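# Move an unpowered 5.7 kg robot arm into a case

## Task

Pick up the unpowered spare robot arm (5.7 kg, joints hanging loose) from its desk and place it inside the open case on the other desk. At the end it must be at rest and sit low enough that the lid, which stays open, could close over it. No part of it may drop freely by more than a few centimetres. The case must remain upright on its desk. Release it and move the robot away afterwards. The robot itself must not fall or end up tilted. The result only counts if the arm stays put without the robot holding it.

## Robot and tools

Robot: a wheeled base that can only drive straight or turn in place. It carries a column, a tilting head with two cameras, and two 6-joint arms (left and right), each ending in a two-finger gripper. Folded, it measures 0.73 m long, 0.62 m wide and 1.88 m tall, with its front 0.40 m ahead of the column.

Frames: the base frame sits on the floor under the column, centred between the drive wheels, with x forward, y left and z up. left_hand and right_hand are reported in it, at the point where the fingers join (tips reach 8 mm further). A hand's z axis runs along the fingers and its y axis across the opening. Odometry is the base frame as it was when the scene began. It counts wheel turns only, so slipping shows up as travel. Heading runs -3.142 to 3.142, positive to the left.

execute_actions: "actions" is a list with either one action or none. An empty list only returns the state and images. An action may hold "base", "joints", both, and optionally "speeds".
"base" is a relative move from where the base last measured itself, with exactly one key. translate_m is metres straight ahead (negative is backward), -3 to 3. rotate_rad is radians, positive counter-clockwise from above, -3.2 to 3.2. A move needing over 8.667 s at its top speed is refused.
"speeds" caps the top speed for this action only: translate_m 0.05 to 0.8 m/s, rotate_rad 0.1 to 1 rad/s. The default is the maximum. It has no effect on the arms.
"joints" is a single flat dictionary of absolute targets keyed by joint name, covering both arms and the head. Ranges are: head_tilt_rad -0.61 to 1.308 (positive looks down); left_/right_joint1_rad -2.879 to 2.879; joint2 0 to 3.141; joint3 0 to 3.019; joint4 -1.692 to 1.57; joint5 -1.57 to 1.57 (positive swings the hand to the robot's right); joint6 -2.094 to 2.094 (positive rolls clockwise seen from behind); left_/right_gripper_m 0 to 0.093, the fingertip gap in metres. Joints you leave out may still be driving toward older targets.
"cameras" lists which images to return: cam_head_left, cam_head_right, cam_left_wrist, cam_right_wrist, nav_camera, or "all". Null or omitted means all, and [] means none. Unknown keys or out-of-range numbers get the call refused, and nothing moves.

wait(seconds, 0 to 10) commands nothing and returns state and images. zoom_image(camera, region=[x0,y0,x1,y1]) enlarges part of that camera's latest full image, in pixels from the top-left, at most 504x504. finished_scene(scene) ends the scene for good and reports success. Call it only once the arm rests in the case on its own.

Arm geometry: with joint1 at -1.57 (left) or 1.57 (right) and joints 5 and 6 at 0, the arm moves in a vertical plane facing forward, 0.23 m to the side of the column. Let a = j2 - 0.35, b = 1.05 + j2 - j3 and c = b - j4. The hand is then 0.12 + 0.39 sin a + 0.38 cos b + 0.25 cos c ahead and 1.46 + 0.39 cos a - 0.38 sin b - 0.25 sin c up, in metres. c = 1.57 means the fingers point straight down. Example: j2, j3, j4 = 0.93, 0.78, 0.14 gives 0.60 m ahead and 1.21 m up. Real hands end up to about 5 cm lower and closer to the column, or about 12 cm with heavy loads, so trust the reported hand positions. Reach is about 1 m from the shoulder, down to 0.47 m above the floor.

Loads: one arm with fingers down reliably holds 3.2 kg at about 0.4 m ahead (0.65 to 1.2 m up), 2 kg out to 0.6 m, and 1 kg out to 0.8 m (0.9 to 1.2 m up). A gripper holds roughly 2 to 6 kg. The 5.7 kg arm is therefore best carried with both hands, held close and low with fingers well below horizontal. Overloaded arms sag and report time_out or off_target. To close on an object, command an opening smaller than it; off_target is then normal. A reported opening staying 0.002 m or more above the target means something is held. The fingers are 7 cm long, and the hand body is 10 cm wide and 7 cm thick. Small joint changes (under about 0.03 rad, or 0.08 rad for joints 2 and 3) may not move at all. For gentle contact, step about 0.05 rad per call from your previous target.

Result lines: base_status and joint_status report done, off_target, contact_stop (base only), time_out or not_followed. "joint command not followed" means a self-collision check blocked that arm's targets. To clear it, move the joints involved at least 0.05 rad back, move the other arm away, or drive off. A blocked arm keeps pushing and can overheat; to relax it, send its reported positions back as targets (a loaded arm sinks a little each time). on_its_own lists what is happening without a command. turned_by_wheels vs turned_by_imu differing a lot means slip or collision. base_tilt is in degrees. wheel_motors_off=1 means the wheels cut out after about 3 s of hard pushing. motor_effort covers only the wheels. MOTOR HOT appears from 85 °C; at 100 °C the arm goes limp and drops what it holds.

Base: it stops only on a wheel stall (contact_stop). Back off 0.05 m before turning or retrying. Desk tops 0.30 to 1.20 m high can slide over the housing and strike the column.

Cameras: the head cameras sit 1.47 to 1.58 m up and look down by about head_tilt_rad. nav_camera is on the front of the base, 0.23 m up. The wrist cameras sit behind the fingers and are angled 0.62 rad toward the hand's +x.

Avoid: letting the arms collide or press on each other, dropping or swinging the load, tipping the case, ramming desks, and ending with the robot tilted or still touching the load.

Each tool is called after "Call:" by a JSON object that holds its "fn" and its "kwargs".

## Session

Call:
{"fn": "execute_actions", "kwargs": {"actions": [{"joints":{"head_tilt_rad":0.5}}], "cameras": ["cam_head_left","cam_left_wrist","nav_camera"]}}

Scene clock: 0.77 s.
Joint torques (N m, as the arm reports them, + toward a larger angle): left_arm=[ 0.82 -9.39 -0.92 -1.52  0.04  0.08] | right_arm=[ 0.13 -7.21 -0.78 -1.42  0.   -0.07]
base_odometry: x=+0.000 y=+0.000 heading=+0.000 (m, m, rad; odometry frame)
turned_by_wheels: +0.000 (rad since the last result)
turned_by_imu: +0.000 (rad since the last result)
base_tilt: forward=+0.4 right=-0.2 (deg)
base_status: not commanded
joint_positions: head_tilt_rad=+0.518 left_joint1_rad=-1.546 left_joint2_rad=+0.890 left_joint3_rad=+0.395 left_joint4_rad=-0.936 left_joint5_rad=+0.019 left_joint6_rad=+0.083 left_gripper_m=+0.094 right_joint1_rad=+1.540 right_joint2_rad=+0.871 right_joint3_rad=+0.415 right_joint4_rad=-0.893 right_joint5_rad=+0.035 right_joint6_rad=+0.058 right_gripper_m=+0.094
joint_status: all done
wheel_motors_off: 0
motor_effort: left_wheel=+1(1) right_wheel=+2(2) (%)
left_hand: x=+0.1405 y=+0.2263 z=+1.2523 quat_wxyz=(+0.437, -0.023, -0.899, +0.020) (m; base frame)
right_hand: x=+0.1622 y=-0.2384 z=+1.2417 quat_wxyz=(+0.400, -0.032, -0.915, +0.037) (m; base frame)
pictures: cam_head_left, cam_left_wrist, nav_camera
Images, in order (width x height): cam_head_left 672x504, cam_left_wrist 616x616, nav_camera 672x504.

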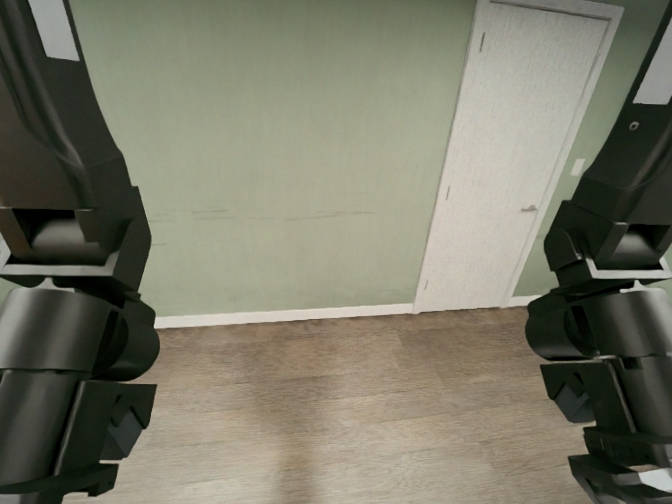

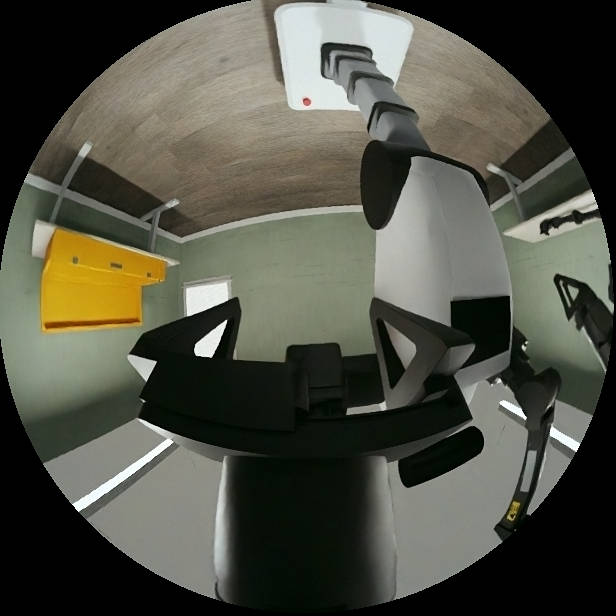

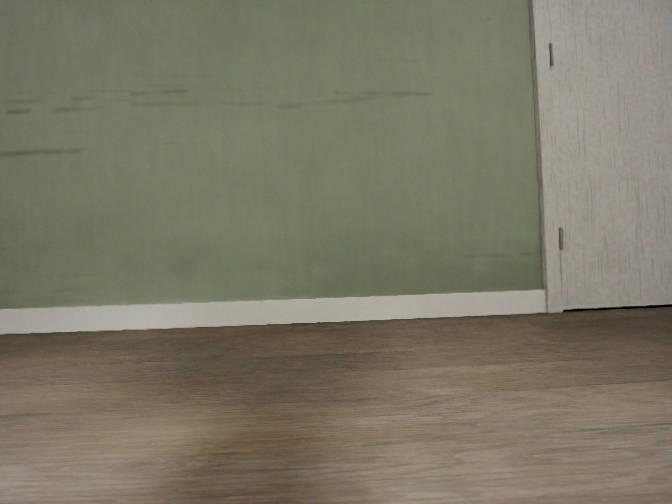

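Arm desk on the right.

Call:
{"fn": "execute_actions", "kwargs": {"actions": [{"base":{"rotate_rad":-1.65}}], "cameras": ["cam_head_left","nav_camera"]}}

Scene clock: 4.00 s.
Joint torques (N m, as the arm reports them, + toward a larger angle): left_arm=[ 0.88 -9.17 -0.92 -1.49  0.03  0.07] | right_arm=[ 0.07 -7.18 -0.8  -1.29 -0.01 -0.08]
base_odometry: x=+0.000 y=+0.000 heading=-1.649 (m, m, rad; odometry frame)
turned_by_wheels: -1.649 (rad since the last result)
turned_by_imu: -1.660 (rad since the last result)
base_tilt: forward=+0.5 right=-0.3 (deg)
base_status: done
joint_positions: head_tilt_rad=+0.518 left_joint1_rad=-1.546 left_joint2_rad=+0.890 left_joint3_rad=+0.395 left_joint4_rad=-0.936 left_joint5_rad=+0.019 left_joint6_rad=+0.083 left_gripper_m=+0.094 right_joint1_rad=+1.540 right_joint2_rad=+0.871 right_joint3_rad=+0.415 right_joint4_rad=-0.893 right_joint5_rad=+0.035 right_joint6_rad=+0.058 right_gripper_m=+0.094
joint_status: not commanded
wheel_motors_off: 0
motor_effort: left_wheel=+2(33) right_wheel=-1(38) (%)
left_hand: x=+0.1405 y=+0.2263 z=+1.2523 quat_wxyz=(+0.437, -0.023, -0.899, +0.020) (m; base frame)
right_hand: x=+0.1622 y=-0.2384 z=+1.2417 quat_wxyz=(+0.400, -0.032, -0.915, +0.037) (m; base frame)
pictures: cam_head_left, nav_camera
Images, in order (width x height): cam_head_left 672x504, nav_camera 672x504.

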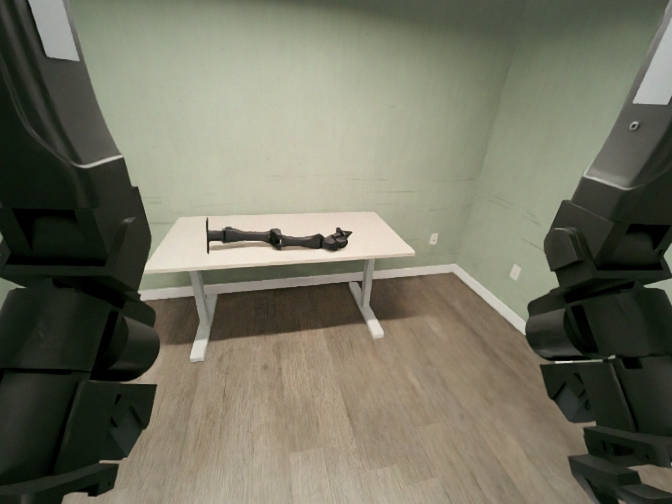

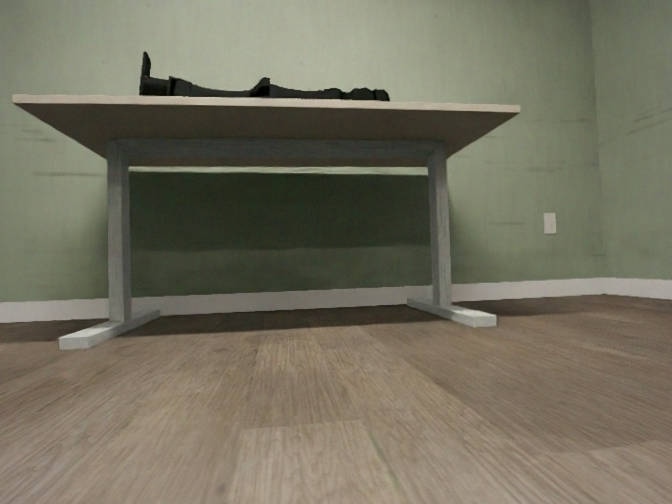

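Call:
{"fn": "execute_actions", "kwargs": {"actions": [{"base":{"rotate_rad":0.19},"joints":{"head_tilt_rad":1.2,"left_joint1_rad":-1.57,"right_joint1_rad":1.72,"left_joint2_rad":1.6,"left_joint3_rad":0.91,"left_joint4_rad":0.17,"left_joint6_rad":1.57,"right_joint2_rad":1.675,"right_joint3_rad":0.745,"right_joint4_rad":0.41,"right_joint6_rad":1.57}}], "cameras": []}}

Call:
{"fn": "execute_actions", "kwargs": {"actions": [{"base":{"translate_m":1.15}}], "cameras": ["cam_head_left","cam_left_wrist","cam_right_wrist"]}}

Scene clock: 6.23 s.
Joint torques (N m, as the arm reports them, + toward a larger angle): left_arm=[ -0.22 -17.22  -1.28   0.28   0.15   0.15] | right_arm=[  2.06 -11.8   -4.54   0.44  -0.01  -0.03]
base_odometry: x=+0.000 y=+0.000 heading=-1.460 (m, m, rad; odometry frame)
turned_by_wheels: +0.190 (rad since the last result)
turned_by_imu: +0.192 (rad since the last result)
base_tilt: forward=+0.3 right=-0.5 (deg)
base_status: done
joint_positions: head_tilt_rad=+1.197 left_joint1_rad=-1.562 left_joint2_rad=+1.603 left_joint3_rad=+0.912 left_joint4_rad=+0.165 left_joint5_rad=+0.019 left_joint6_rad=+1.563 left_gripper_m=+0.094 right_joint1_rad=+1.719 right_joint2_rad=+1.683 right_joint3_rad=+0.764 right_joint4_rad=+0.405 right_joint5_rad=+0.035 right_joint6_rad=+1.563 right_gripper_m=+0.094
joint_status: all done
wheel_motors_off: 0
motor_effort: left_wheel=-3(21) right_wheel=+4(22) (%)
left_hand: x=+0.4255 y=+0.2269 z=+0.9525 quat_wxyz=(-0.003, -0.703, -0.712, +0.005) (m; base frame)
right_hand: x=+0.3505 y=-0.1462 z=+0.9518 quat_wxyz=(+0.029, -0.677, -0.734, -0.037) (m; base frame)
pictures: none
No camera images: the call's "cameras" was empty. Leave "cameras" out to get every camera's image.

Scene clock: 9.53 s.
Joint torques (N m, as the arm reports them, + toward a larger angle): left_arm=[ -0.24 -16.9   -1.16   0.18   0.15   0.16] | right_arm=[  1.89 -11.06  -4.38   0.36  -0.01  -0.02]
base_odometry: x=+0.127 y=-1.143 heading=-1.461 (m, m, rad; odometry frame)
turned_by_wheels: -0.001 (rad since the last result)
turned_by_imu: +0.000 (rad since the last result)
base_tilt: forward=+0.3 right=-0.3 (deg)
base_status: done
joint_positions: head_tilt_rad=+1.198 left_joint1_rad=-1.562 left_joint2_rad=+1.603 left_joint3_rad=+0.912 left_joint4_rad=+0.166 left_joint5_rad=+0.019 left_joint6_rad=+1.563 left_gripper_m=+0.094 right_joint1_rad=+1.719 right_joint2_rad=+1.678 right_joint3_rad=+0.760 right_joint4_rad=+0.406 right_joint5_rad=+0.035 right_joint6_rad=+1.563 right_gripper_m=+0.094
joint_status: not commanded
wheel_motors_off: 0
motor_effort: left_wheel=-1(43) right_wheel=+3(51) (%)
left_hand: x=+0.4256 y=+0.2269 z=+0.9525 quat_wxyz=(-0.003, -0.703, -0.712, +0.005) (m; base frame)
right_hand: x=+0.3510 y=-0.1464 z=+0.9534 quat_wxyz=(+0.028, -0.677, -0.734, -0.038) (m; base frame)
pictures: cam_head_left, cam_left_wrist, cam_right_wrist
Images, in order (width x height): cam_head_left 672x504, cam_left_wrist 616x616, cam_right_wrist 616x616.

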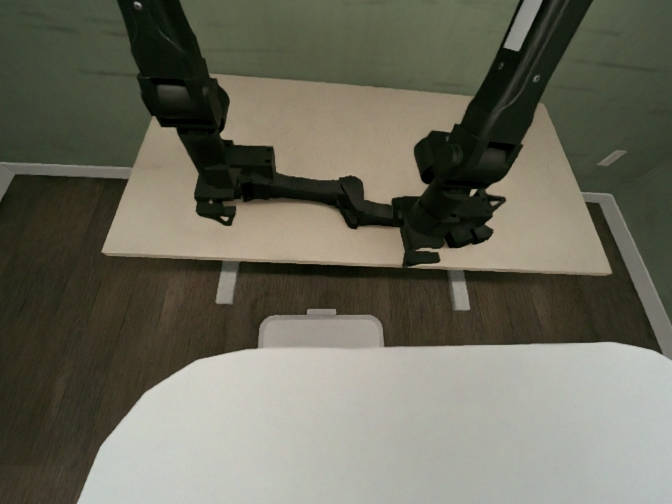

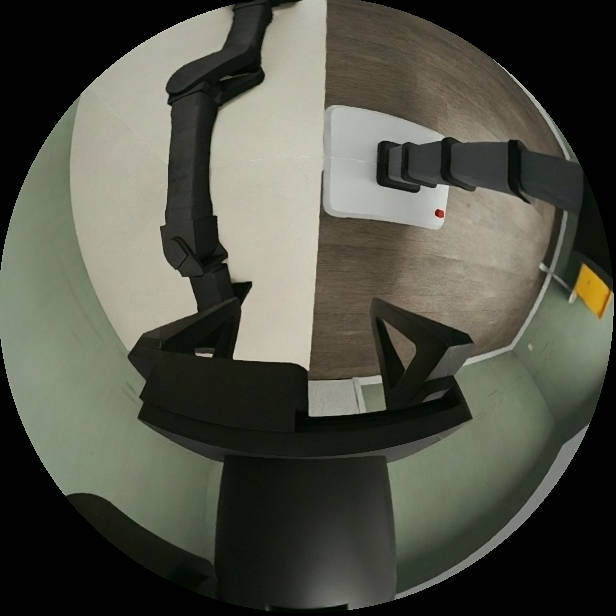

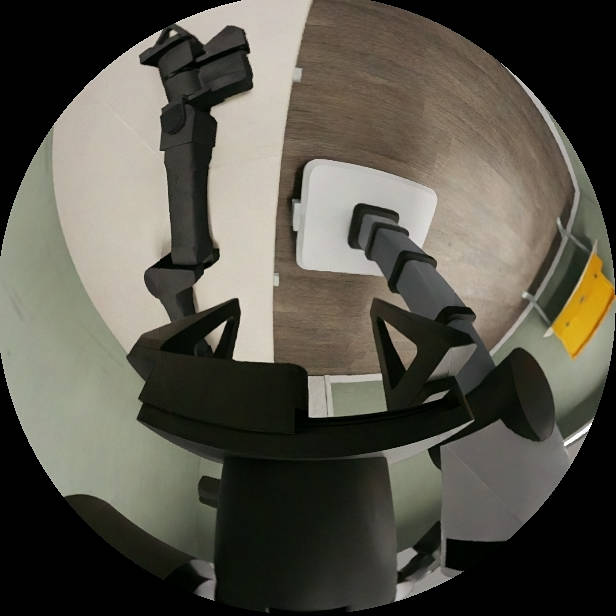

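Call:
{"fn": "execute_actions", "kwargs": {"actions": [{"base":{"translate_m":0.17},"joints":{"left_joint1_rad":-1.7,"right_joint1_rad":1.6}}], "cameras": []}}

Call:
{"fn": "execute_actions", "kwargs": {"actions": [{"joints":{"left_joint2_rad":2.11,"left_joint3_rad":1.385,"left_joint4_rad":0.205,"right_joint2_rad":2.174,"right_joint3_rad":1.246,"right_joint4_rad":0.41}}], "cameras": ["cam_head_left","cam_left_wrist","cam_right_wrist"]}}

Scene clock: 11.73 s.
Joint torques (N m, as the arm reports them, + toward a larger angle): left_arm=[ -0.43 -16.89  -1.25   0.13   0.18   0.17] | right_arm=[  1.11 -10.74  -4.16   0.36   0.06  -0.02]
base_odometry: x=+0.145 y=-1.312 heading=-1.462 (m, m, rad; odometry frame)
turned_by_wheels: -0.001 (rad since the last result)
turned_by_imu: -0.001 (rad since the last result)
base_tilt: forward=+0.4 right=-0.5 (deg)
base_status: done
joint_positions: head_tilt_rad=+1.199 left_joint1_rad=-1.712 left_joint2_rad=+1.603 left_joint3_rad=+0.913 left_joint4_rad=+0.168 left_joint5_rad=+0.021 left_joint6_rad=+1.563 left_gripper_m=+0.094 right_joint1_rad=+1.590 right_joint2_rad=+1.674 right_joint3_rad=+0.757 right_joint4_rad=+0.409 right_joint5_rad=+0.035 right_joint6_rad=+1.563 right_gripper_m=+0.094
joint_status: all done
wheel_motors_off: 0
motor_effort: left_wheel=-2(44) right_wheel=+1(39) (%)
left_hand: x=+0.4237 y=+0.1353 z=+0.9582 quat_wxyz=(-0.051, -0.727, -0.683, +0.050) (m; base frame)
right_hand: x=+0.3547 y=-0.2202 z=+0.9503 quat_wxyz=(-0.012, -0.701, -0.713, +0.001) (m; base frame)
pictures: none
No camera images: the call's "cameras" was empty. Leave "cameras" out to get every camera's image.

Scene clock: 12.87 s.
Joint torques (N m, as the arm reports them, + toward a larger angle): left_arm=[ -1.21 -12.25  -2.55  -0.44   0.08   0.11] | right_arm=[  1.79 -11.1   -2.92  -0.09   0.06  -0.05]
base_odometry: x=+0.145 y=-1.312 heading=-1.462 (m, m, rad; odometry frame)
turned_by_wheels: +0.000 (rad since the last result)
turned_by_imu: +0.000 (rad since the last result)
base_tilt: forward=+0.3 right=-0.4 (deg)
base_status: not commanded
joint_positions: head_tilt_rad=+1.199 left_joint1_rad=-1.713 left_joint2_rad=+2.036 left_joint3_rad=+1.416 left_joint4_rad=+0.223 left_joint5_rad=+0.024 left_joint6_rad=+1.565 left_gripper_m=+0.094 right_joint1_rad=+1.591 right_joint2_rad=+2.175 right_joint3_rad=+1.240 right_joint4_rad=+0.415 right_joint5_rad=+0.035 right_joint6_rad=+1.566 right_gripper_m=+0.094
joint_status: all done
wheel_motors_off: 0
motor_effort: left_wheel=-5(4) right_wheel=+3(5) (%)
left_hand: x=+0.4960 y=+0.1089 z=+0.7938 quat_wxyz=(-0.098, -0.724, -0.683, +0.009) (m; base frame)
right_hand: x=+0.3442 y=-0.2169 z=+0.7621 quat_wxyz=(-0.008, -0.702, -0.712, +0.005) (m; base frame)
pictures: cam_head_left, cam_left_wrist, cam_right_wrist
Images, in order (width x height): cam_head_left 672x504, cam_left_wrist 616x616, cam_right_wrist 616x616.

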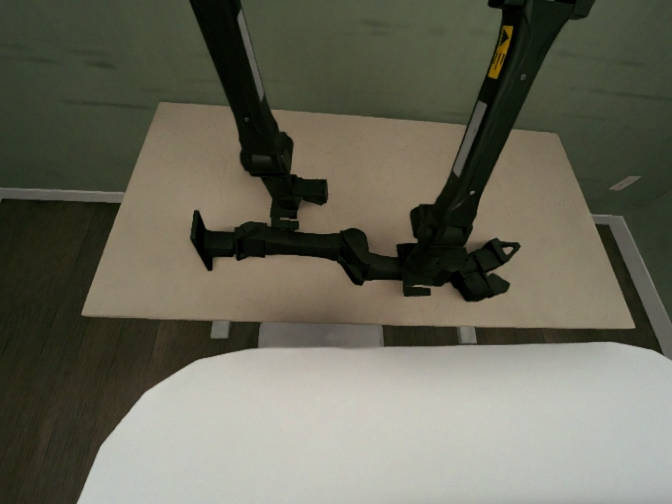

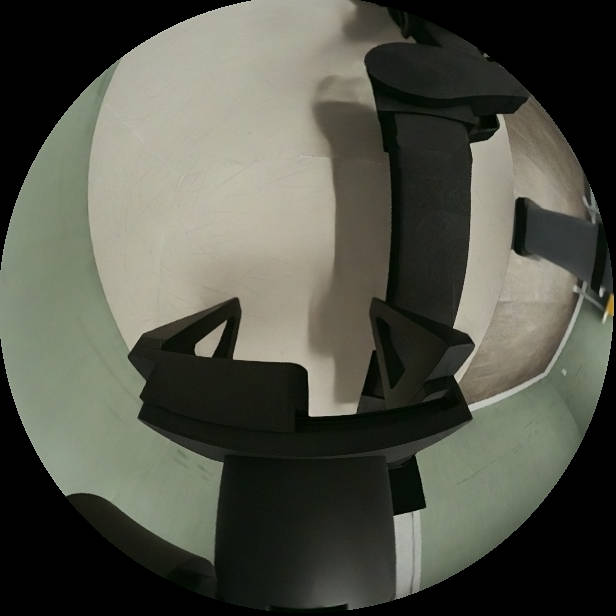

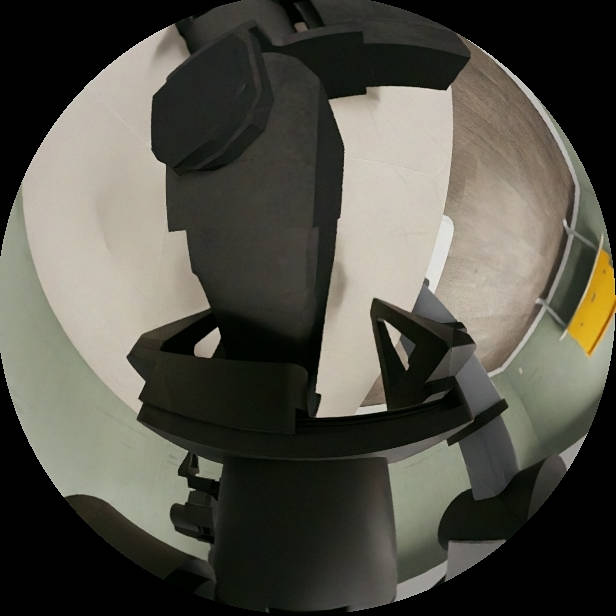

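Right good. Redo left with x≈0.37 config.

Call:
{"fn": "execute_actions", "kwargs": {"actions": [{"joints":{"right_gripper_m":0,"left_joint2_rad":1.65,"left_joint3_rad":0.8,"left_joint4_rad":0.33}}], "cameras": []}}

Call:
{"fn": "execute_actions", "kwargs": {"actions": [{"joints":{"left_joint2_rad":2.146,"left_joint3_rad":1.294,"left_joint4_rad":0.33}}], "cameras": ["cam_left_wrist"]}}

Scene clock: 14.63 s.
Joint torques (N m, as the arm reports them, + toward a larger angle): left_arm=[ -0.31 -15.17  -2.61  -0.06   0.17   0.12] | right_arm=[  1.47 -10.58  -4.16   0.05   0.06  -0.14]
base_odometry: x=+0.145 y=-1.312 heading=-1.462 (m, m, rad; odometry frame)
turned_by_wheels: +0.000 (rad since the last result)
turned_by_imu: +0.000 (rad since the last result)
base_tilt: forward=+0.2 right=-0.3 (deg)
base_status: not commanded
joint_positions: head_tilt_rad=+1.199 left_joint1_rad=-1.712 left_joint2_rad=+1.649 left_joint3_rad=+0.806 left_joint4_rad=+0.334 left_joint5_rad=+0.021 left_joint6_rad=+1.565 left_gripper_m=+0.094 right_joint1_rad=+1.591 right_joint2_rad=+2.167 right_joint3_rad=+1.259 right_joint4_rad=+0.414 right_joint5_rad=+0.035 right_joint6_rad=+1.577 right_gripper_m=+0.056
joint_status: right_gripper_m off_target (ended at +0.056, target +0.000); the others done
wheel_motors_off: 0
motor_effort: left_wheel=-4(5) right_wheel=+0(1) (%)
left_hand: x=+0.3756 y=+0.1381 z=+0.9553 quat_wxyz=(-0.056, -0.728, -0.682, +0.046) (m; base frame)
right_hand: x=+0.3611 y=-0.2167 z=+0.7613 quat_wxyz=(-0.017, -0.706, -0.708, -0.005) (m; base frame)
pictures: none
No camera images: the call's "cameras" was empty. Leave "cameras" out to get every camera's image.

Scene clock: 15.73 s.
Joint torques (N m, as the arm reports them, + toward a larger angle): left_arm=[ -1.38 -14.11  -2.5   -0.34   0.18   0.12] | right_arm=[  1.35 -10.66  -4.11   0.03   0.06  -0.15]
base_odometry: x=+0.145 y=-1.312 heading=-1.462 (m, m, rad; odometry frame)
turned_by_wheels: +0.000 (rad since the last result)
turned_by_imu: +0.000 (rad since the last result)
base_tilt: forward=+0.2 right=-0.4 (deg)
base_status: not commanded
joint_positions: head_tilt_rad=+1.199 left_joint1_rad=-1.712 left_joint2_rad=+2.123 left_joint3_rad=+1.300 left_joint4_rad=+0.342 left_joint5_rad=+0.021 left_joint6_rad=+1.565 left_gripper_m=+0.094 right_joint1_rad=+1.591 right_joint2_rad=+2.167 right_joint3_rad=+1.259 right_joint4_rad=+0.414 right_joint5_rad=+0.035 right_joint6_rad=+1.577 right_gripper_m=+0.056
joint_status: all done
wheel_motors_off: 0
motor_effort: left_wheel=-1(3) right_wheel=+1(0) (%)
left_hand: x=+0.3943 y=+0.1145 z=+0.7739 quat_wxyz=(-0.066, -0.727, -0.682, +0.036) (m; base frame)
right_hand: x=+0.3610 y=-0.2167 z=+0.7613 quat_wxyz=(-0.017, -0.706, -0.708, -0.005) (m; base frame)
pictures: cam_left_wrist
Images, in order (width x height): cam_left_wrist 616x616.

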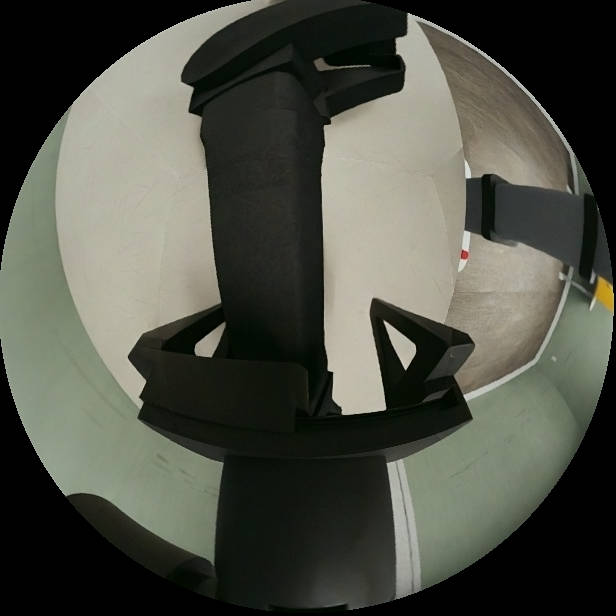

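Call:
{"fn": "execute_actions", "kwargs": {"actions": [{"joints":{"left_gripper_m":0}}], "cameras": []}}

Call:
{"fn": "execute_actions", "kwargs": {"actions": [{"joints":{"left_joint2_rad":0.93,"left_joint3_rad":0.52,"left_joint4_rad":-0.1,"right_joint2_rad":0.916,"right_joint3_rad":0.43,"right_joint4_rad":-0.034}}], "cameras": []}}

Call:
{"fn": "execute_actions", "kwargs": {"actions": [{"base":{"translate_m":-0.8},"speeds":{"translate_m":0.4},"joints":{"head_tilt_rad":0.6}}], "cameras": []}}

Call:
{"fn": "execute_actions", "kwargs": {"actions": [{"base":{"rotate_rad":3.14},"speeds":{"rotate_rad":0.5}}], "cameras": ["cam_head_left","nav_camera"]}}

Scene clock: 17.17 s.
Joint torques (N m, as the arm reports them, + toward a larger angle): left_arm=[ -1.29 -14.26  -3.6   -0.5    0.19   0.19] | right_arm=[  1.44 -10.52  -4.16   0.08   0.05  -0.14]
base_odometry: x=+0.145 y=-1.312 heading=-1.462 (m, m, rad; odometry frame)
turned_by_wheels: +0.000 (rad since the last result)
turned_by_imu: +0.000 (rad since the last result)
base_tilt: forward=+0.4 right=-0.5 (deg)
base_status: not commanded
joint_positions: head_tilt_rad=+1.199 left_joint1_rad=-1.712 left_joint2_rad=+2.118 left_joint3_rad=+1.320 left_joint4_rad=+0.346 left_joint5_rad=+0.021 left_joint6_rad=+1.559 left_gripper_m=+0.058 right_joint1_rad=+1.591 right_joint2_rad=+2.167 right_joint3_rad=+1.259 right_joint4_rad=+0.414 right_joint5_rad=+0.035 right_joint6_rad=+1.577 right_gripper_m=+0.056
joint_status: left_gripper_m off_target (ended at +0.058, target +0.000)
wheel_motors_off: 0
motor_effort: left_wheel=-4(4) right_wheel=+2(0) (%)
left_hand: x=+0.4103 y=+0.1133 z=+0.7734 quat_wxyz=(-0.076, -0.724, -0.685, +0.027) (m; base frame)
right_hand: x=+0.3610 y=-0.2167 z=+0.7613 quat_wxyz=(-0.017, -0.706, -0.708, -0.005) (m; base frame)
pictures: none
No camera images: the call's "cameras" was empty. Leave "cameras" out to get every camera's image.

Scene clock: 19.27 s.
Joint torques (N m, as the arm reports them, + toward a larger angle): left_arm=[  4.15 -18.24   0.09  -0.77  -1.86   0.86] | right_arm=[ -4.42 -15.59  -1.07   0.23   1.34   0.14]
base_odometry: x=+0.145 y=-1.312 heading=-1.462 (m, m, rad; odometry frame)
turned_by_wheels: +0.000 (rad since the last result)
turned_by_imu: +0.000 (rad since the last result)
base_tilt: forward=+0.4 right=-0.3 (deg)
base_status: not commanded
joint_positions: head_tilt_rad=+1.199 left_joint1_rad=-1.750 left_joint2_rad=+0.992 left_joint3_rad=+0.530 left_joint4_rad=-0.081 left_joint5_rad=+0.075 left_joint6_rad=+1.506 left_gripper_m=+0.058 right_joint1_rad=+1.662 right_joint2_rad=+0.999 right_joint3_rad=+0.436 right_joint4_rad=-0.039 right_joint5_rad=-0.002 right_joint6_rad=+1.546 right_gripper_m=+0.056
joint_status: all done
wheel_motors_off: 0
motor_effort: left_wheel=-1(7) right_wheel=+1(4) (%)
left_hand: x=+0.3696 y=+0.1366 z=+1.1448 quat_wxyz=(-0.070, -0.711, -0.693, +0.091) (m; base frame)
right_hand: x=+0.3227 y=-0.1885 z=+1.1365 quat_wxyz=(+0.056, -0.680, -0.732, -0.001) (m; base frame)
pictures: none
No camera images: the call's "cameras" was empty. Leave "cameras" out to get every camera's image.

Scene clock: 22.57 s.
Joint torques (N m, as the arm reports them, + toward a larger angle): left_arm=[  4.35 -18.15  -0.02  -0.55  -1.79   0.88] | right_arm=[ -4.56 -15.69  -1.04   0.29   1.35   0.14]
base_odometry: x=+0.059 y=-0.517 heading=-1.463 (m, m, rad; odometry frame)
turned_by_wheels: -0.001 (rad since the last result)
turned_by_imu: -0.002 (rad since the last result)
base_tilt: forward=+0.3 right=-0.3 (deg)
base_status: done
joint_positions: head_tilt_rad=+0.617 left_joint1_rad=-1.751 left_joint2_rad=+0.992 left_joint3_rad=+0.531 left_joint4_rad=-0.085 left_joint5_rad=+0.072 left_joint6_rad=+1.504 left_gripper_m=+0.058 right_joint1_rad=+1.662 right_joint2_rad=+1.000 right_joint3_rad=+0.437 right_joint4_rad=-0.040 right_joint5_rad=-0.003 right_joint6_rad=+1.546 right_gripper_m=+0.056
joint_status: all done
wheel_motors_off: 0
motor_effort: left_wheel=+0(34) right_wheel=+2(46) (%)
left_hand: x=+0.3693 y=+0.1365 z=+1.1448 quat_wxyz=(-0.068, -0.711, -0.694, +0.092) (m; base frame)
right_hand: x=+0.3223 y=-0.1884 z=+1.1363 quat_wxyz=(+0.057, -0.680, -0.731, -0.001) (m; base frame)
pictures: none
No camera images: the call's "cameras" was empty. Leave "cameras" out to get every camera's image.

Scene clock: 29.90 s.
Joint torques (N m, as the arm reports them, + toward a larger angle): left_arm=[  4.4  -18.07  -0.02  -0.58  -1.7    0.87] | right_arm=[ -4.24 -15.79  -1.15   0.25   1.34   0.14]
base_odometry: x=+0.059 y=-0.517 heading=+1.676 (m, m, rad; odometry frame)
turned_by_wheels: +3.139 (rad since the last result)
turned_by_imu: +3.163 (rad since the last result)
base_tilt: forward=+0.3 right=-0.4 (deg)
base_status: done
joint_positions: head_tilt_rad=+0.617 left_joint1_rad=-1.751 left_joint2_rad=+0.992 left_joint3_rad=+0.532 left_joint4_rad=-0.085 left_joint5_rad=+0.071 left_joint6_rad=+1.505 left_gripper_m=+0.058 right_joint1_rad=+1.662 right_joint2_rad=+1.000 right_joint3_rad=+0.437 right_joint4_rad=-0.039 right_joint5_rad=-0.003 right_joint6_rad=+1.547 right_gripper_m=+0.057
joint_status: not commanded
wheel_motors_off: 0
motor_effort: left_wheel=-3(42) right_wheel=+2(44) (%)
left_hand: x=+0.3700 y=+0.1364 z=+1.1449 quat_wxyz=(-0.068, -0.712, -0.693, +0.091) (m; base frame)
right_hand: x=+0.3226 y=-0.1884 z=+1.1363 quat_wxyz=(+0.056, -0.680, -0.731, -0.001) (m; base frame)
pictures: cam_head_left, nav_camera
Images, in order (width x height): cam_head_left 672x504, nav_camera 672x504.

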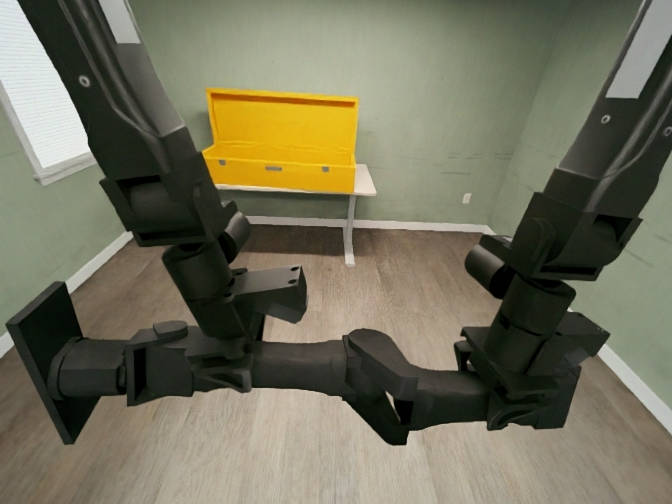

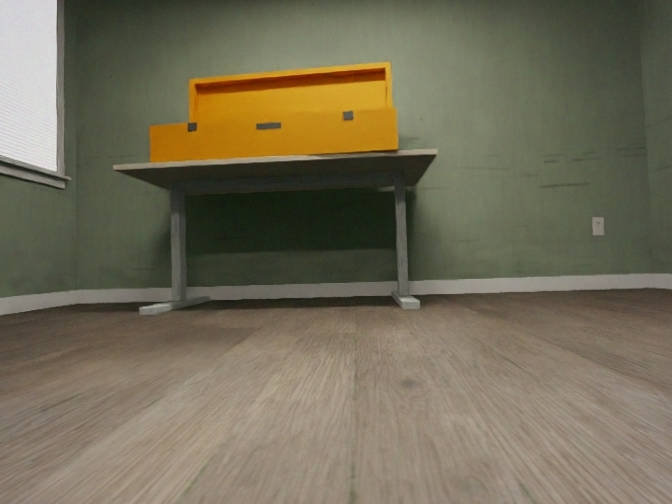

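Call:
{"fn": "execute_actions", "kwargs": {"actions": [{"base":{"rotate_rad":0.4},"speeds":{"rotate_rad":0.5}}], "cameras": []}}

Call:
{"fn": "execute_actions", "kwargs": {"actions": [{"base":{"translate_m":0.92},"speeds":{"translate_m":0.4}}], "cameras": []}}

Call:
{"fn": "execute_actions", "kwargs": {"actions": [{"base":{"rotate_rad":-0.42},"speeds":{"rotate_rad":0.5}}], "cameras": []}}

Call:
{"fn": "execute_actions", "kwargs": {"actions": [{"base":{"translate_m":0.8},"speeds":{"translate_m":0.3},"joints":{"head_tilt_rad":1.2}}], "cameras": ["cam_head_left","cam_left_wrist"]}}

Scene clock: 32.60 s.
Joint torques (N m, as the arm reports them, + toward a larger angle): left_arm=[  4.36 -18.3   -0.13  -0.61  -1.73   0.88] | right_arm=[ -4.33 -15.3   -1.09   0.22   1.32   0.11]
base_odometry: x=+0.059 y=-0.517 heading=+2.076 (m, m, rad; odometry frame)
turned_by_wheels: +0.399 (rad since the last result)
turned_by_imu: +0.403 (rad since the last result)
base_tilt: forward=+0.4 right=-0.5 (deg)
base_status: done
joint_positions: head_tilt_rad=+0.617 left_joint1_rad=-1.752 left_joint2_rad=+0.992 left_joint3_rad=+0.533 left_joint4_rad=-0.085 left_joint5_rad=+0.071 left_joint6_rad=+1.506 left_gripper_m=+0.058 right_joint1_rad=+1.662 right_joint2_rad=+1.000 right_joint3_rad=+0.437 right_joint4_rad=-0.038 right_joint5_rad=-0.002 right_joint6_rad=+1.547 right_gripper_m=+0.057
joint_status: not commanded
wheel_motors_off: 0
motor_effort: left_wheel=-5(27) right_wheel=+2(25) (%)
left_hand: x=+0.3703 y=+0.1362 z=+1.1449 quat_wxyz=(-0.069, -0.712, -0.693, +0.091) (m; base frame)
right_hand: x=+0.3228 y=-0.1885 z=+1.1363 quat_wxyz=(+0.056, -0.680, -0.731, -0.001) (m; base frame)
pictures: none
No camera images: the call's "cameras" was empty. Leave "cameras" out to get every camera's image.

Scene clock: 36.20 s.
Joint torques (N m, as the arm reports them, + toward a larger angle): left_arm=[  4.5  -18.19  -0.27  -0.81  -1.64   0.88] | right_arm=[ -4.63 -15.68  -1.6    0.19   1.22   0.11]
base_odometry: x=-0.387 y=+0.289 heading=+2.076 (m, m, rad; odometry frame)
turned_by_wheels: +0.001 (rad since the last result)
turned_by_imu: +0.002 (rad since the last result)
base_tilt: forward=+0.4 right=-0.3 (deg)
base_status: done
joint_positions: head_tilt_rad=+0.617 left_joint1_rad=-1.752 left_joint2_rad=+0.992 left_joint3_rad=+0.535 left_joint4_rad=-0.079 left_joint5_rad=+0.069 left_joint6_rad=+1.504 left_gripper_m=+0.058 right_joint1_rad=+1.662 right_joint2_rad=+1.001 right_joint3_rad=+0.443 right_joint4_rad=-0.035 right_joint5_rad=+0.001 right_joint6_rad=+1.545 right_gripper_m=+0.057
joint_status: not commanded
wheel_motors_off: 0
motor_effort: left_wheel=+2(50) right_wheel=-1(50) (%)
left_hand: x=+0.3733 y=+0.1363 z=+1.1449 quat_wxyz=(-0.071, -0.711, -0.694, +0.087) (m; base frame)
right_hand: x=+0.3274 y=-0.1888 z=+1.1358 quat_wxyz=(+0.052, -0.679, -0.732, -0.003) (m; base frame)
pictures: none
No camera images: the call's "cameras" was empty. Leave "cameras" out to get every camera's image.

Scene clock: 37.97 s.
Joint torques (N m, as the arm reports them, + toward a larger angle): left_arm=[  4.47 -18.43  -0.06  -0.8   -1.55   0.94] | right_arm=[ -3.79 -15.43  -1.32   0.1    1.29   0.12]
base_odometry: x=-0.387 y=+0.289 heading=+1.657 (m, m, rad; odometry frame)
turned_by_wheels: -0.419 (rad since the last result)
turned_by_imu: -0.420 (rad since the last result)
base_tilt: forward=+0.4 right=-0.2 (deg)
base_status: done
joint_positions: head_tilt_rad=+0.617 left_joint1_rad=-1.752 left_joint2_rad=+0.992 left_joint3_rad=+0.533 left_joint4_rad=-0.079 left_joint5_rad=+0.067 left_joint6_rad=+1.500 left_gripper_m=+0.058 right_joint1_rad=+1.662 right_joint2_rad=+1.001 right_joint3_rad=+0.443 right_joint4_rad=-0.035 right_joint5_rad=-0.001 right_joint6_rad=+1.547 right_gripper_m=+0.056
joint_status: not commanded
wheel_motors_off: 0
motor_effort: left_wheel=+0(33) right_wheel=-5(44) (%)
left_hand: x=+0.3719 y=+0.1367 z=+1.1447 quat_wxyz=(-0.070, -0.710, -0.695, +0.087) (m; base frame)
right_hand: x=+0.3269 y=-0.1885 z=+1.1359 quat_wxyz=(+0.052, -0.680, -0.731, -0.004) (m; base frame)
pictures: none
No camera images: the call's "cameras" was empty. Leave "cameras" out to get every camera's image.

Scene clock: 41.70 s.
Joint torques (N m, as the arm reports them, + toward a larger angle): left_arm=[  4.46 -18.44  -0.35  -0.83  -1.52   0.91] | right_arm=[ -4.53 -15.81  -1.67   0.04   1.26   0.11]
base_odometry: x=-0.455 y=+1.086 heading=+1.656 (m, m, rad; odometry frame)
turned_by_wheels: -0.001 (rad since the last result)
turned_by_imu: +0.000 (rad since the last result)
base_tilt: forward=+0.4 right=-0.3 (deg)
base_status: done
joint_positions: head_tilt_rad=+1.198 left_joint1_rad=-1.752 left_joint2_rad=+0.992 left_joint3_rad=+0.536 left_joint4_rad=-0.079 left_joint5_rad=+0.066 left_joint6_rad=+1.502 left_gripper_m=+0.058 right_joint1_rad=+1.662 right_joint2_rad=+1.001 right_joint3_rad=+0.445 right_joint4_rad=-0.033 right_joint5_rad=+0.000 right_joint6_rad=+1.548 right_gripper_m=+0.056
joint_status: all done
wheel_motors_off: 0
motor_effort: left_wheel=-2(53) right_wheel=+2(53) (%)
left_hand: x=+0.3741 y=+0.1368 z=+1.1448 quat_wxyz=(-0.070, -0.711, -0.695, +0.086) (m; base frame)
right_hand: x=+0.3287 y=-0.1885 z=+1.1357 quat_wxyz=(+0.051, -0.681, -0.731, -0.005) (m; base frame)
pictures: cam_head_left, cam_left_wrist
Images, in order (width x height): cam_head_left 672x504, cam_left_wrist 616x616.

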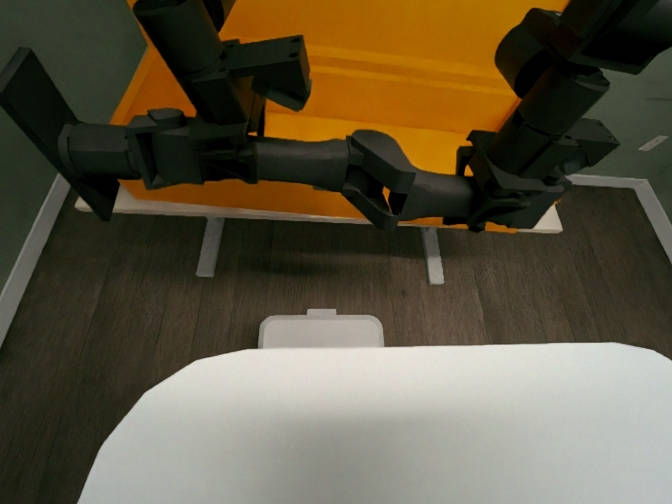

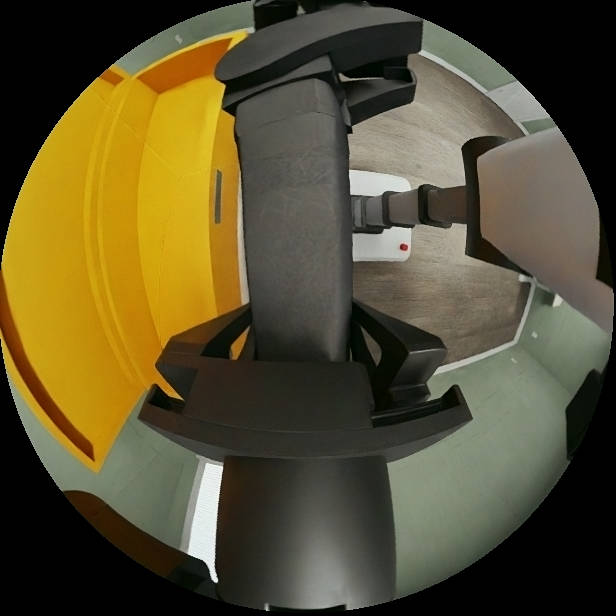

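Matches the earlier view 0.4 m short.

Call:
{"fn": "execute_actions", "kwargs": {"actions": [{"base":{"translate_m":0.4},"speeds":{"translate_m":0.3}}], "cameras": []}}

Call:
{"fn": "execute_actions", "kwargs": {"actions": [{"joints":{"left_joint2_rad":1.65,"left_joint3_rad":0.8,"left_joint4_rad":0.33,"right_joint2_rad":1.675,"right_joint3_rad":0.745,"right_joint4_rad":0.41}}], "cameras": ["cam_head_left"]}}

Scene clock: 44.60 s.
Joint torques (N m, as the arm reports them, + toward a larger angle): left_arm=[  4.46 -18.32  -0.39  -0.77  -1.53   0.92] | right_arm=[ -4.48 -15.97  -1.62   0.02   1.28   0.11]
base_odometry: x=-0.489 y=+1.484 heading=+1.656 (m, m, rad; odometry frame)
turned_by_wheels: +0.000 (rad since the last result)
turned_by_imu: +0.000 (rad since the last result)
base_tilt: forward=+0.4 right=-0.4 (deg)
base_status: done
joint_positions: head_tilt_rad=+1.199 left_joint1_rad=-1.752 left_joint2_rad=+0.992 left_joint3_rad=+0.536 left_joint4_rad=-0.080 left_joint5_rad=+0.066 left_joint6_rad=+1.502 left_gripper_m=+0.058 right_joint1_rad=+1.662 right_joint2_rad=+1.002 right_joint3_rad=+0.445 right_joint4_rad=-0.033 right_joint5_rad=-0.001 right_joint6_rad=+1.548 right_gripper_m=+0.056
joint_status: not commanded
wheel_motors_off: 0
motor_effort: left_wheel=+0(33) right_wheel=+0(33) (%)
left_hand: x=+0.3736 y=+0.1368 z=+1.1447 quat_wxyz=(-0.070, -0.711, -0.695, +0.086) (m; base frame)
right_hand: x=+0.3284 y=-0.1884 z=+1.1355 quat_wxyz=(+0.051, -0.680, -0.731, -0.005) (m; base frame)
pictures: none
No camera images: the call's "cameras" was empty. Leave "cameras" out to get every camera's image.

Scene clock: 46.57 s.
Joint torques (N m, as the arm reports them, + toward a larger angle): left_arm=[ -1.24 -22.31  -6.47  -0.3    0.14   0.99] | right_arm=[ -2.14 -17.8   -6.82   0.42   0.91   0.05]
base_odometry: x=-0.489 y=+1.484 heading=+1.656 (m, m, rad; odometry frame)
turned_by_wheels: +0.000 (rad since the last result)
turned_by_imu: +0.000 (rad since the last result)
base_tilt: forward=+0.4 right=-0.4 (deg)
base_status: not commanded
joint_positions: head_tilt_rad=+1.199 left_joint1_rad=-1.704 left_joint2_rad=+1.729 left_joint3_rad=+0.856 left_joint4_rad=+0.338 left_joint5_rad=+0.021 left_joint6_rad=+1.495 left_gripper_m=+0.055 right_joint1_rad=+1.635 right_joint2_rad=+1.754 right_joint3_rad=+0.785 right_joint4_rad=+0.403 right_joint5_rad=+0.011 right_joint6_rad=+1.555 right_gripper_m=+0.053
joint_status: all done
wheel_motors_off: 0
on_its_own: right_gripper_m moved -0.003 toward your old target +0.000
motor_effort: left_wheel=+0(12) right_wheel=+2(10) (%)
left_hand: x=+0.3653 y=+0.1406 z=+0.9286 quat_wxyz=(-0.042, -0.702, -0.709, +0.054) (m; base frame)
right_hand: x=+0.3280 y=-0.1900 z=+0.9291 quat_wxyz=(+0.030, -0.689, -0.724, -0.001) (m; base frame)
pictures: cam_head_left
Images, in order (width x height): cam_head_left 672x504.

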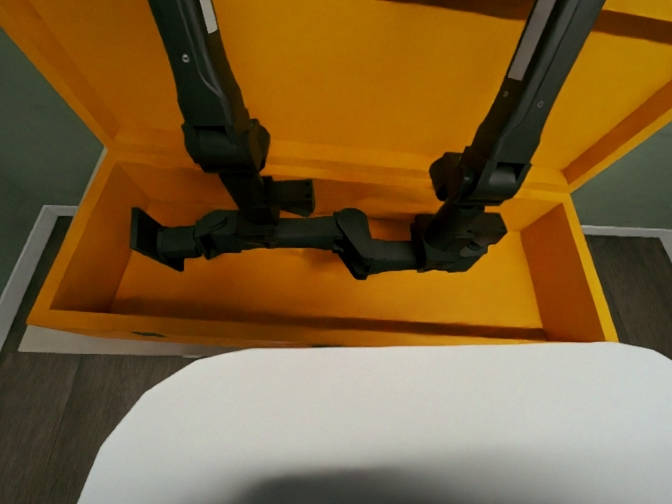

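Call:
{"fn": "execute_actions", "kwargs": {"actions": [{"joints":{"left_joint2_rad":2.09,"left_joint3_rad":1.24,"left_joint4_rad":0.33,"right_joint2_rad":2.12,"right_joint3_rad":1.19,"right_joint4_rad":0.41}}], "cameras": []}}

Call:
{"fn": "execute_actions", "kwargs": {"actions": [{"joints":{"left_gripper_m":0.093,"right_gripper_m":0.093}}], "cameras": []}}

Call:
{"fn": "execute_actions", "kwargs": {"actions": [{"joints":{"left_joint2_rad":0.955,"left_joint3_rad":0.646,"left_joint4_rad":-0.21,"right_joint2_rad":0.916,"right_joint3_rad":0.43,"right_joint4_rad":-0.034}}], "cameras": []}}

Call:
{"fn": "execute_actions", "kwargs": {"actions": [{"base":{"translate_m":-0.4}}], "cameras": ["cam_head_left"]}}

Scene clock: 48.77 s.
Joint torques (N m, as the arm reports them, + toward a larger angle): left_arm=[ -1.93 -12.99  -0.44   1.     0.42  -0.89] | right_arm=[ -0.96 -17.02  -3.7    0.57   0.53  -1.37]
base_odometry: x=-0.489 y=+1.484 heading=+1.656 (m, m, rad; odometry frame)
turned_by_wheels: +0.000 (rad since the last result)
turned_by_imu: +0.000 (rad since the last result)
base_tilt: forward=+0.4 right=-0.4 (deg)
base_status: not commanded
joint_positions: head_tilt_rad=+1.199 left_joint1_rad=-1.700 left_joint2_rad=+2.056 left_joint3_rad=+1.214 left_joint4_rad=+0.306 left_joint5_rad=+0.014 left_joint6_rad=+1.647 left_gripper_m=+0.053 right_joint1_rad=+1.630 right_joint2_rad=+2.209 right_joint3_rad=+1.184 right_joint4_rad=+0.396 right_joint5_rad=+0.021 right_joint6_rad=+1.718 right_gripper_m=+0.053
joint_status: all done
wheel_motors_off: 0
motor_effort: left_wheel=+7(18) right_wheel=-3(12) (%)
left_hand: x=+0.3793 y=+0.1285 z=+0.8000 quat_wxyz=(-0.042, -0.754, -0.654, +0.047) (m; base frame)
right_hand: x=+0.2820 y=-0.1875 z=+0.7669 quat_wxyz=(+0.045, -0.745, -0.665, +0.030) (m; base frame)
pictures: none
No camera images: the call's "cameras" was empty. Leave "cameras" out to get every camera's image.

Scene clock: 49.73 s.
Joint torques (N m, as the arm reports them, + toward a larger angle): left_arm=[ -2.06 -14.43  -1.87   0.37   0.32  -0.04] | right_arm=[ -0.89 -14.95  -3.32   0.75   0.51  -0.42]
base_odometry: x=-0.489 y=+1.484 heading=+1.656 (m, m, rad; odometry frame)
turned_by_wheels: +0.000 (rad since the last result)
turned_by_imu: +0.000 (rad since the last result)
base_tilt: forward=+0.2 right=-0.3 (deg)
base_status: not commanded
joint_positions: head_tilt_rad=+1.199 left_joint1_rad=-1.700 left_joint2_rad=+2.071 left_joint3_rad=+1.236 left_joint4_rad=+0.322 left_joint5_rad=+0.017 left_joint6_rad=+1.579 left_gripper_m=+0.093 right_joint1_rad=+1.626 right_joint2_rad=+2.180 right_joint3_rad=+1.182 right_joint4_rad=+0.393 right_joint5_rad=+0.021 right_joint6_rad=+1.612 right_gripper_m=+0.093
joint_status: all done
wheel_motors_off: 0
motor_effort: left_wheel=+6(8) right_wheel=-3(5) (%)
left_hand: x=+0.3860 y=+0.1269 z=+0.7934 quat_wxyz=(-0.049, -0.731, -0.680, +0.042) (m; base frame)
right_hand: x=+0.3006 y=-0.1905 z=+0.7722 quat_wxyz=(+0.037, -0.710, -0.703, +0.021) (m; base frame)
pictures: none
No camera images: the call's "cameras" was empty. Leave "cameras" out to get every camera's image.

Scene clock: 51.33 s.
Joint torques (N m, as the arm reports them, + toward a larger angle): left_arm=[ -0.1  -14.09   1.81   0.06   0.25  -0.04] | right_arm=[-0.45 -8.07 -0.2   0.14  0.18 -0.15]
base_odometry: x=-0.489 y=+1.484 heading=+1.656 (m, m, rad; odometry frame)
turned_by_wheels: +0.000 (rad since the last result)
turned_by_imu: +0.000 (rad since the last result)
base_tilt: forward=+0.4 right=-0.3 (deg)
base_status: not commanded
joint_positions: head_tilt_rad=+1.199 left_joint1_rad=-1.700 left_joint2_rad=+0.955 left_joint3_rad=+0.649 left_joint4_rad=-0.211 left_joint5_rad=+0.019 left_joint6_rad=+1.578 left_gripper_m=+0.093 right_joint1_rad=+1.609 right_joint2_rad=+0.910 right_joint3_rad=+0.439 right_joint4_rad=-0.033 right_joint5_rad=+0.031 right_joint6_rad=+1.577 right_gripper_m=+0.093
joint_status: all done
wheel_motors_off: 0
motor_effort: left_wheel=+5(7) right_wheel=-5(6) (%)
left_hand: x=+0.4264 y=+0.1649 z=+1.1568 quat_wxyz=(-0.049, -0.730, -0.680, +0.044) (m; base frame)
right_hand: x=+0.3540 y=-0.2157 z=+1.1542 quat_wxyz=(-0.006, -0.703, -0.711, -0.007) (m; base frame)
pictures: none
No camera images: the call's "cameras" was empty. Leave "cameras" out to get every camera's image.

Scene clock: 53.77 s.
Joint torques (N m, as the arm reports them, + toward a larger angle): left_arm=[  0.07 -13.91   2.19   0.09   0.26  -0.03] | right_arm=[-0.4  -8.27  0.27  0.13  0.18 -0.14]
base_odometry: x=-0.455 y=+1.086 heading=+1.656 (m, m, rad; odometry frame)
turned_by_wheels: +0.000 (rad since the last result)
turned_by_imu: +0.000 (rad since the last result)
base_tilt: forward=+0.3 right=-0.4 (deg)
base_status: done
joint_positions: head_tilt_rad=+1.199 left_joint1_rad=-1.700 left_joint2_rad=+0.955 left_joint3_rad=+0.643 left_joint4_rad=-0.211 left_joint5_rad=+0.019 left_joint6_rad=+1.578 left_gripper_m=+0.093 right_joint1_rad=+1.609 right_joint2_rad=+0.911 right_joint3_rad=+0.430 right_joint4_rad=-0.033 right_joint5_rad=+0.031 right_joint6_rad=+1.576 right_gripper_m=+0.093
joint_status: not commanded
wheel_motors_off: 0
motor_effort: left_wheel=-2(43) right_wheel=+0(36) (%)
left_hand: x=+0.4222 y=+0.1652 z=+1.1562 quat_wxyz=(-0.046, -0.730, -0.680, +0.046) (m; base frame)
right_hand: x=+0.3483 y=-0.2158 z=+1.1538 quat_wxyz=(-0.003, -0.702, -0.712, -0.004) (m; base frame)
pictures: cam_head_left
Images, in order (width x height): cam_head_left 672x504.

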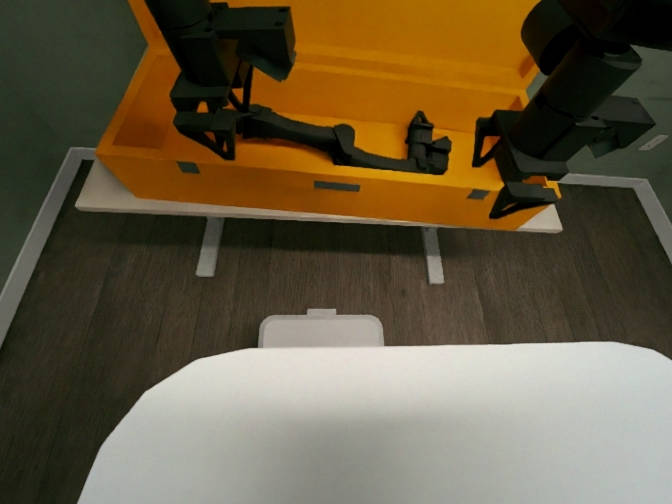

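Call:
{"fn": "finished_scene", "kwargs": {"scene": 2}}

The scene is finished: the task was done.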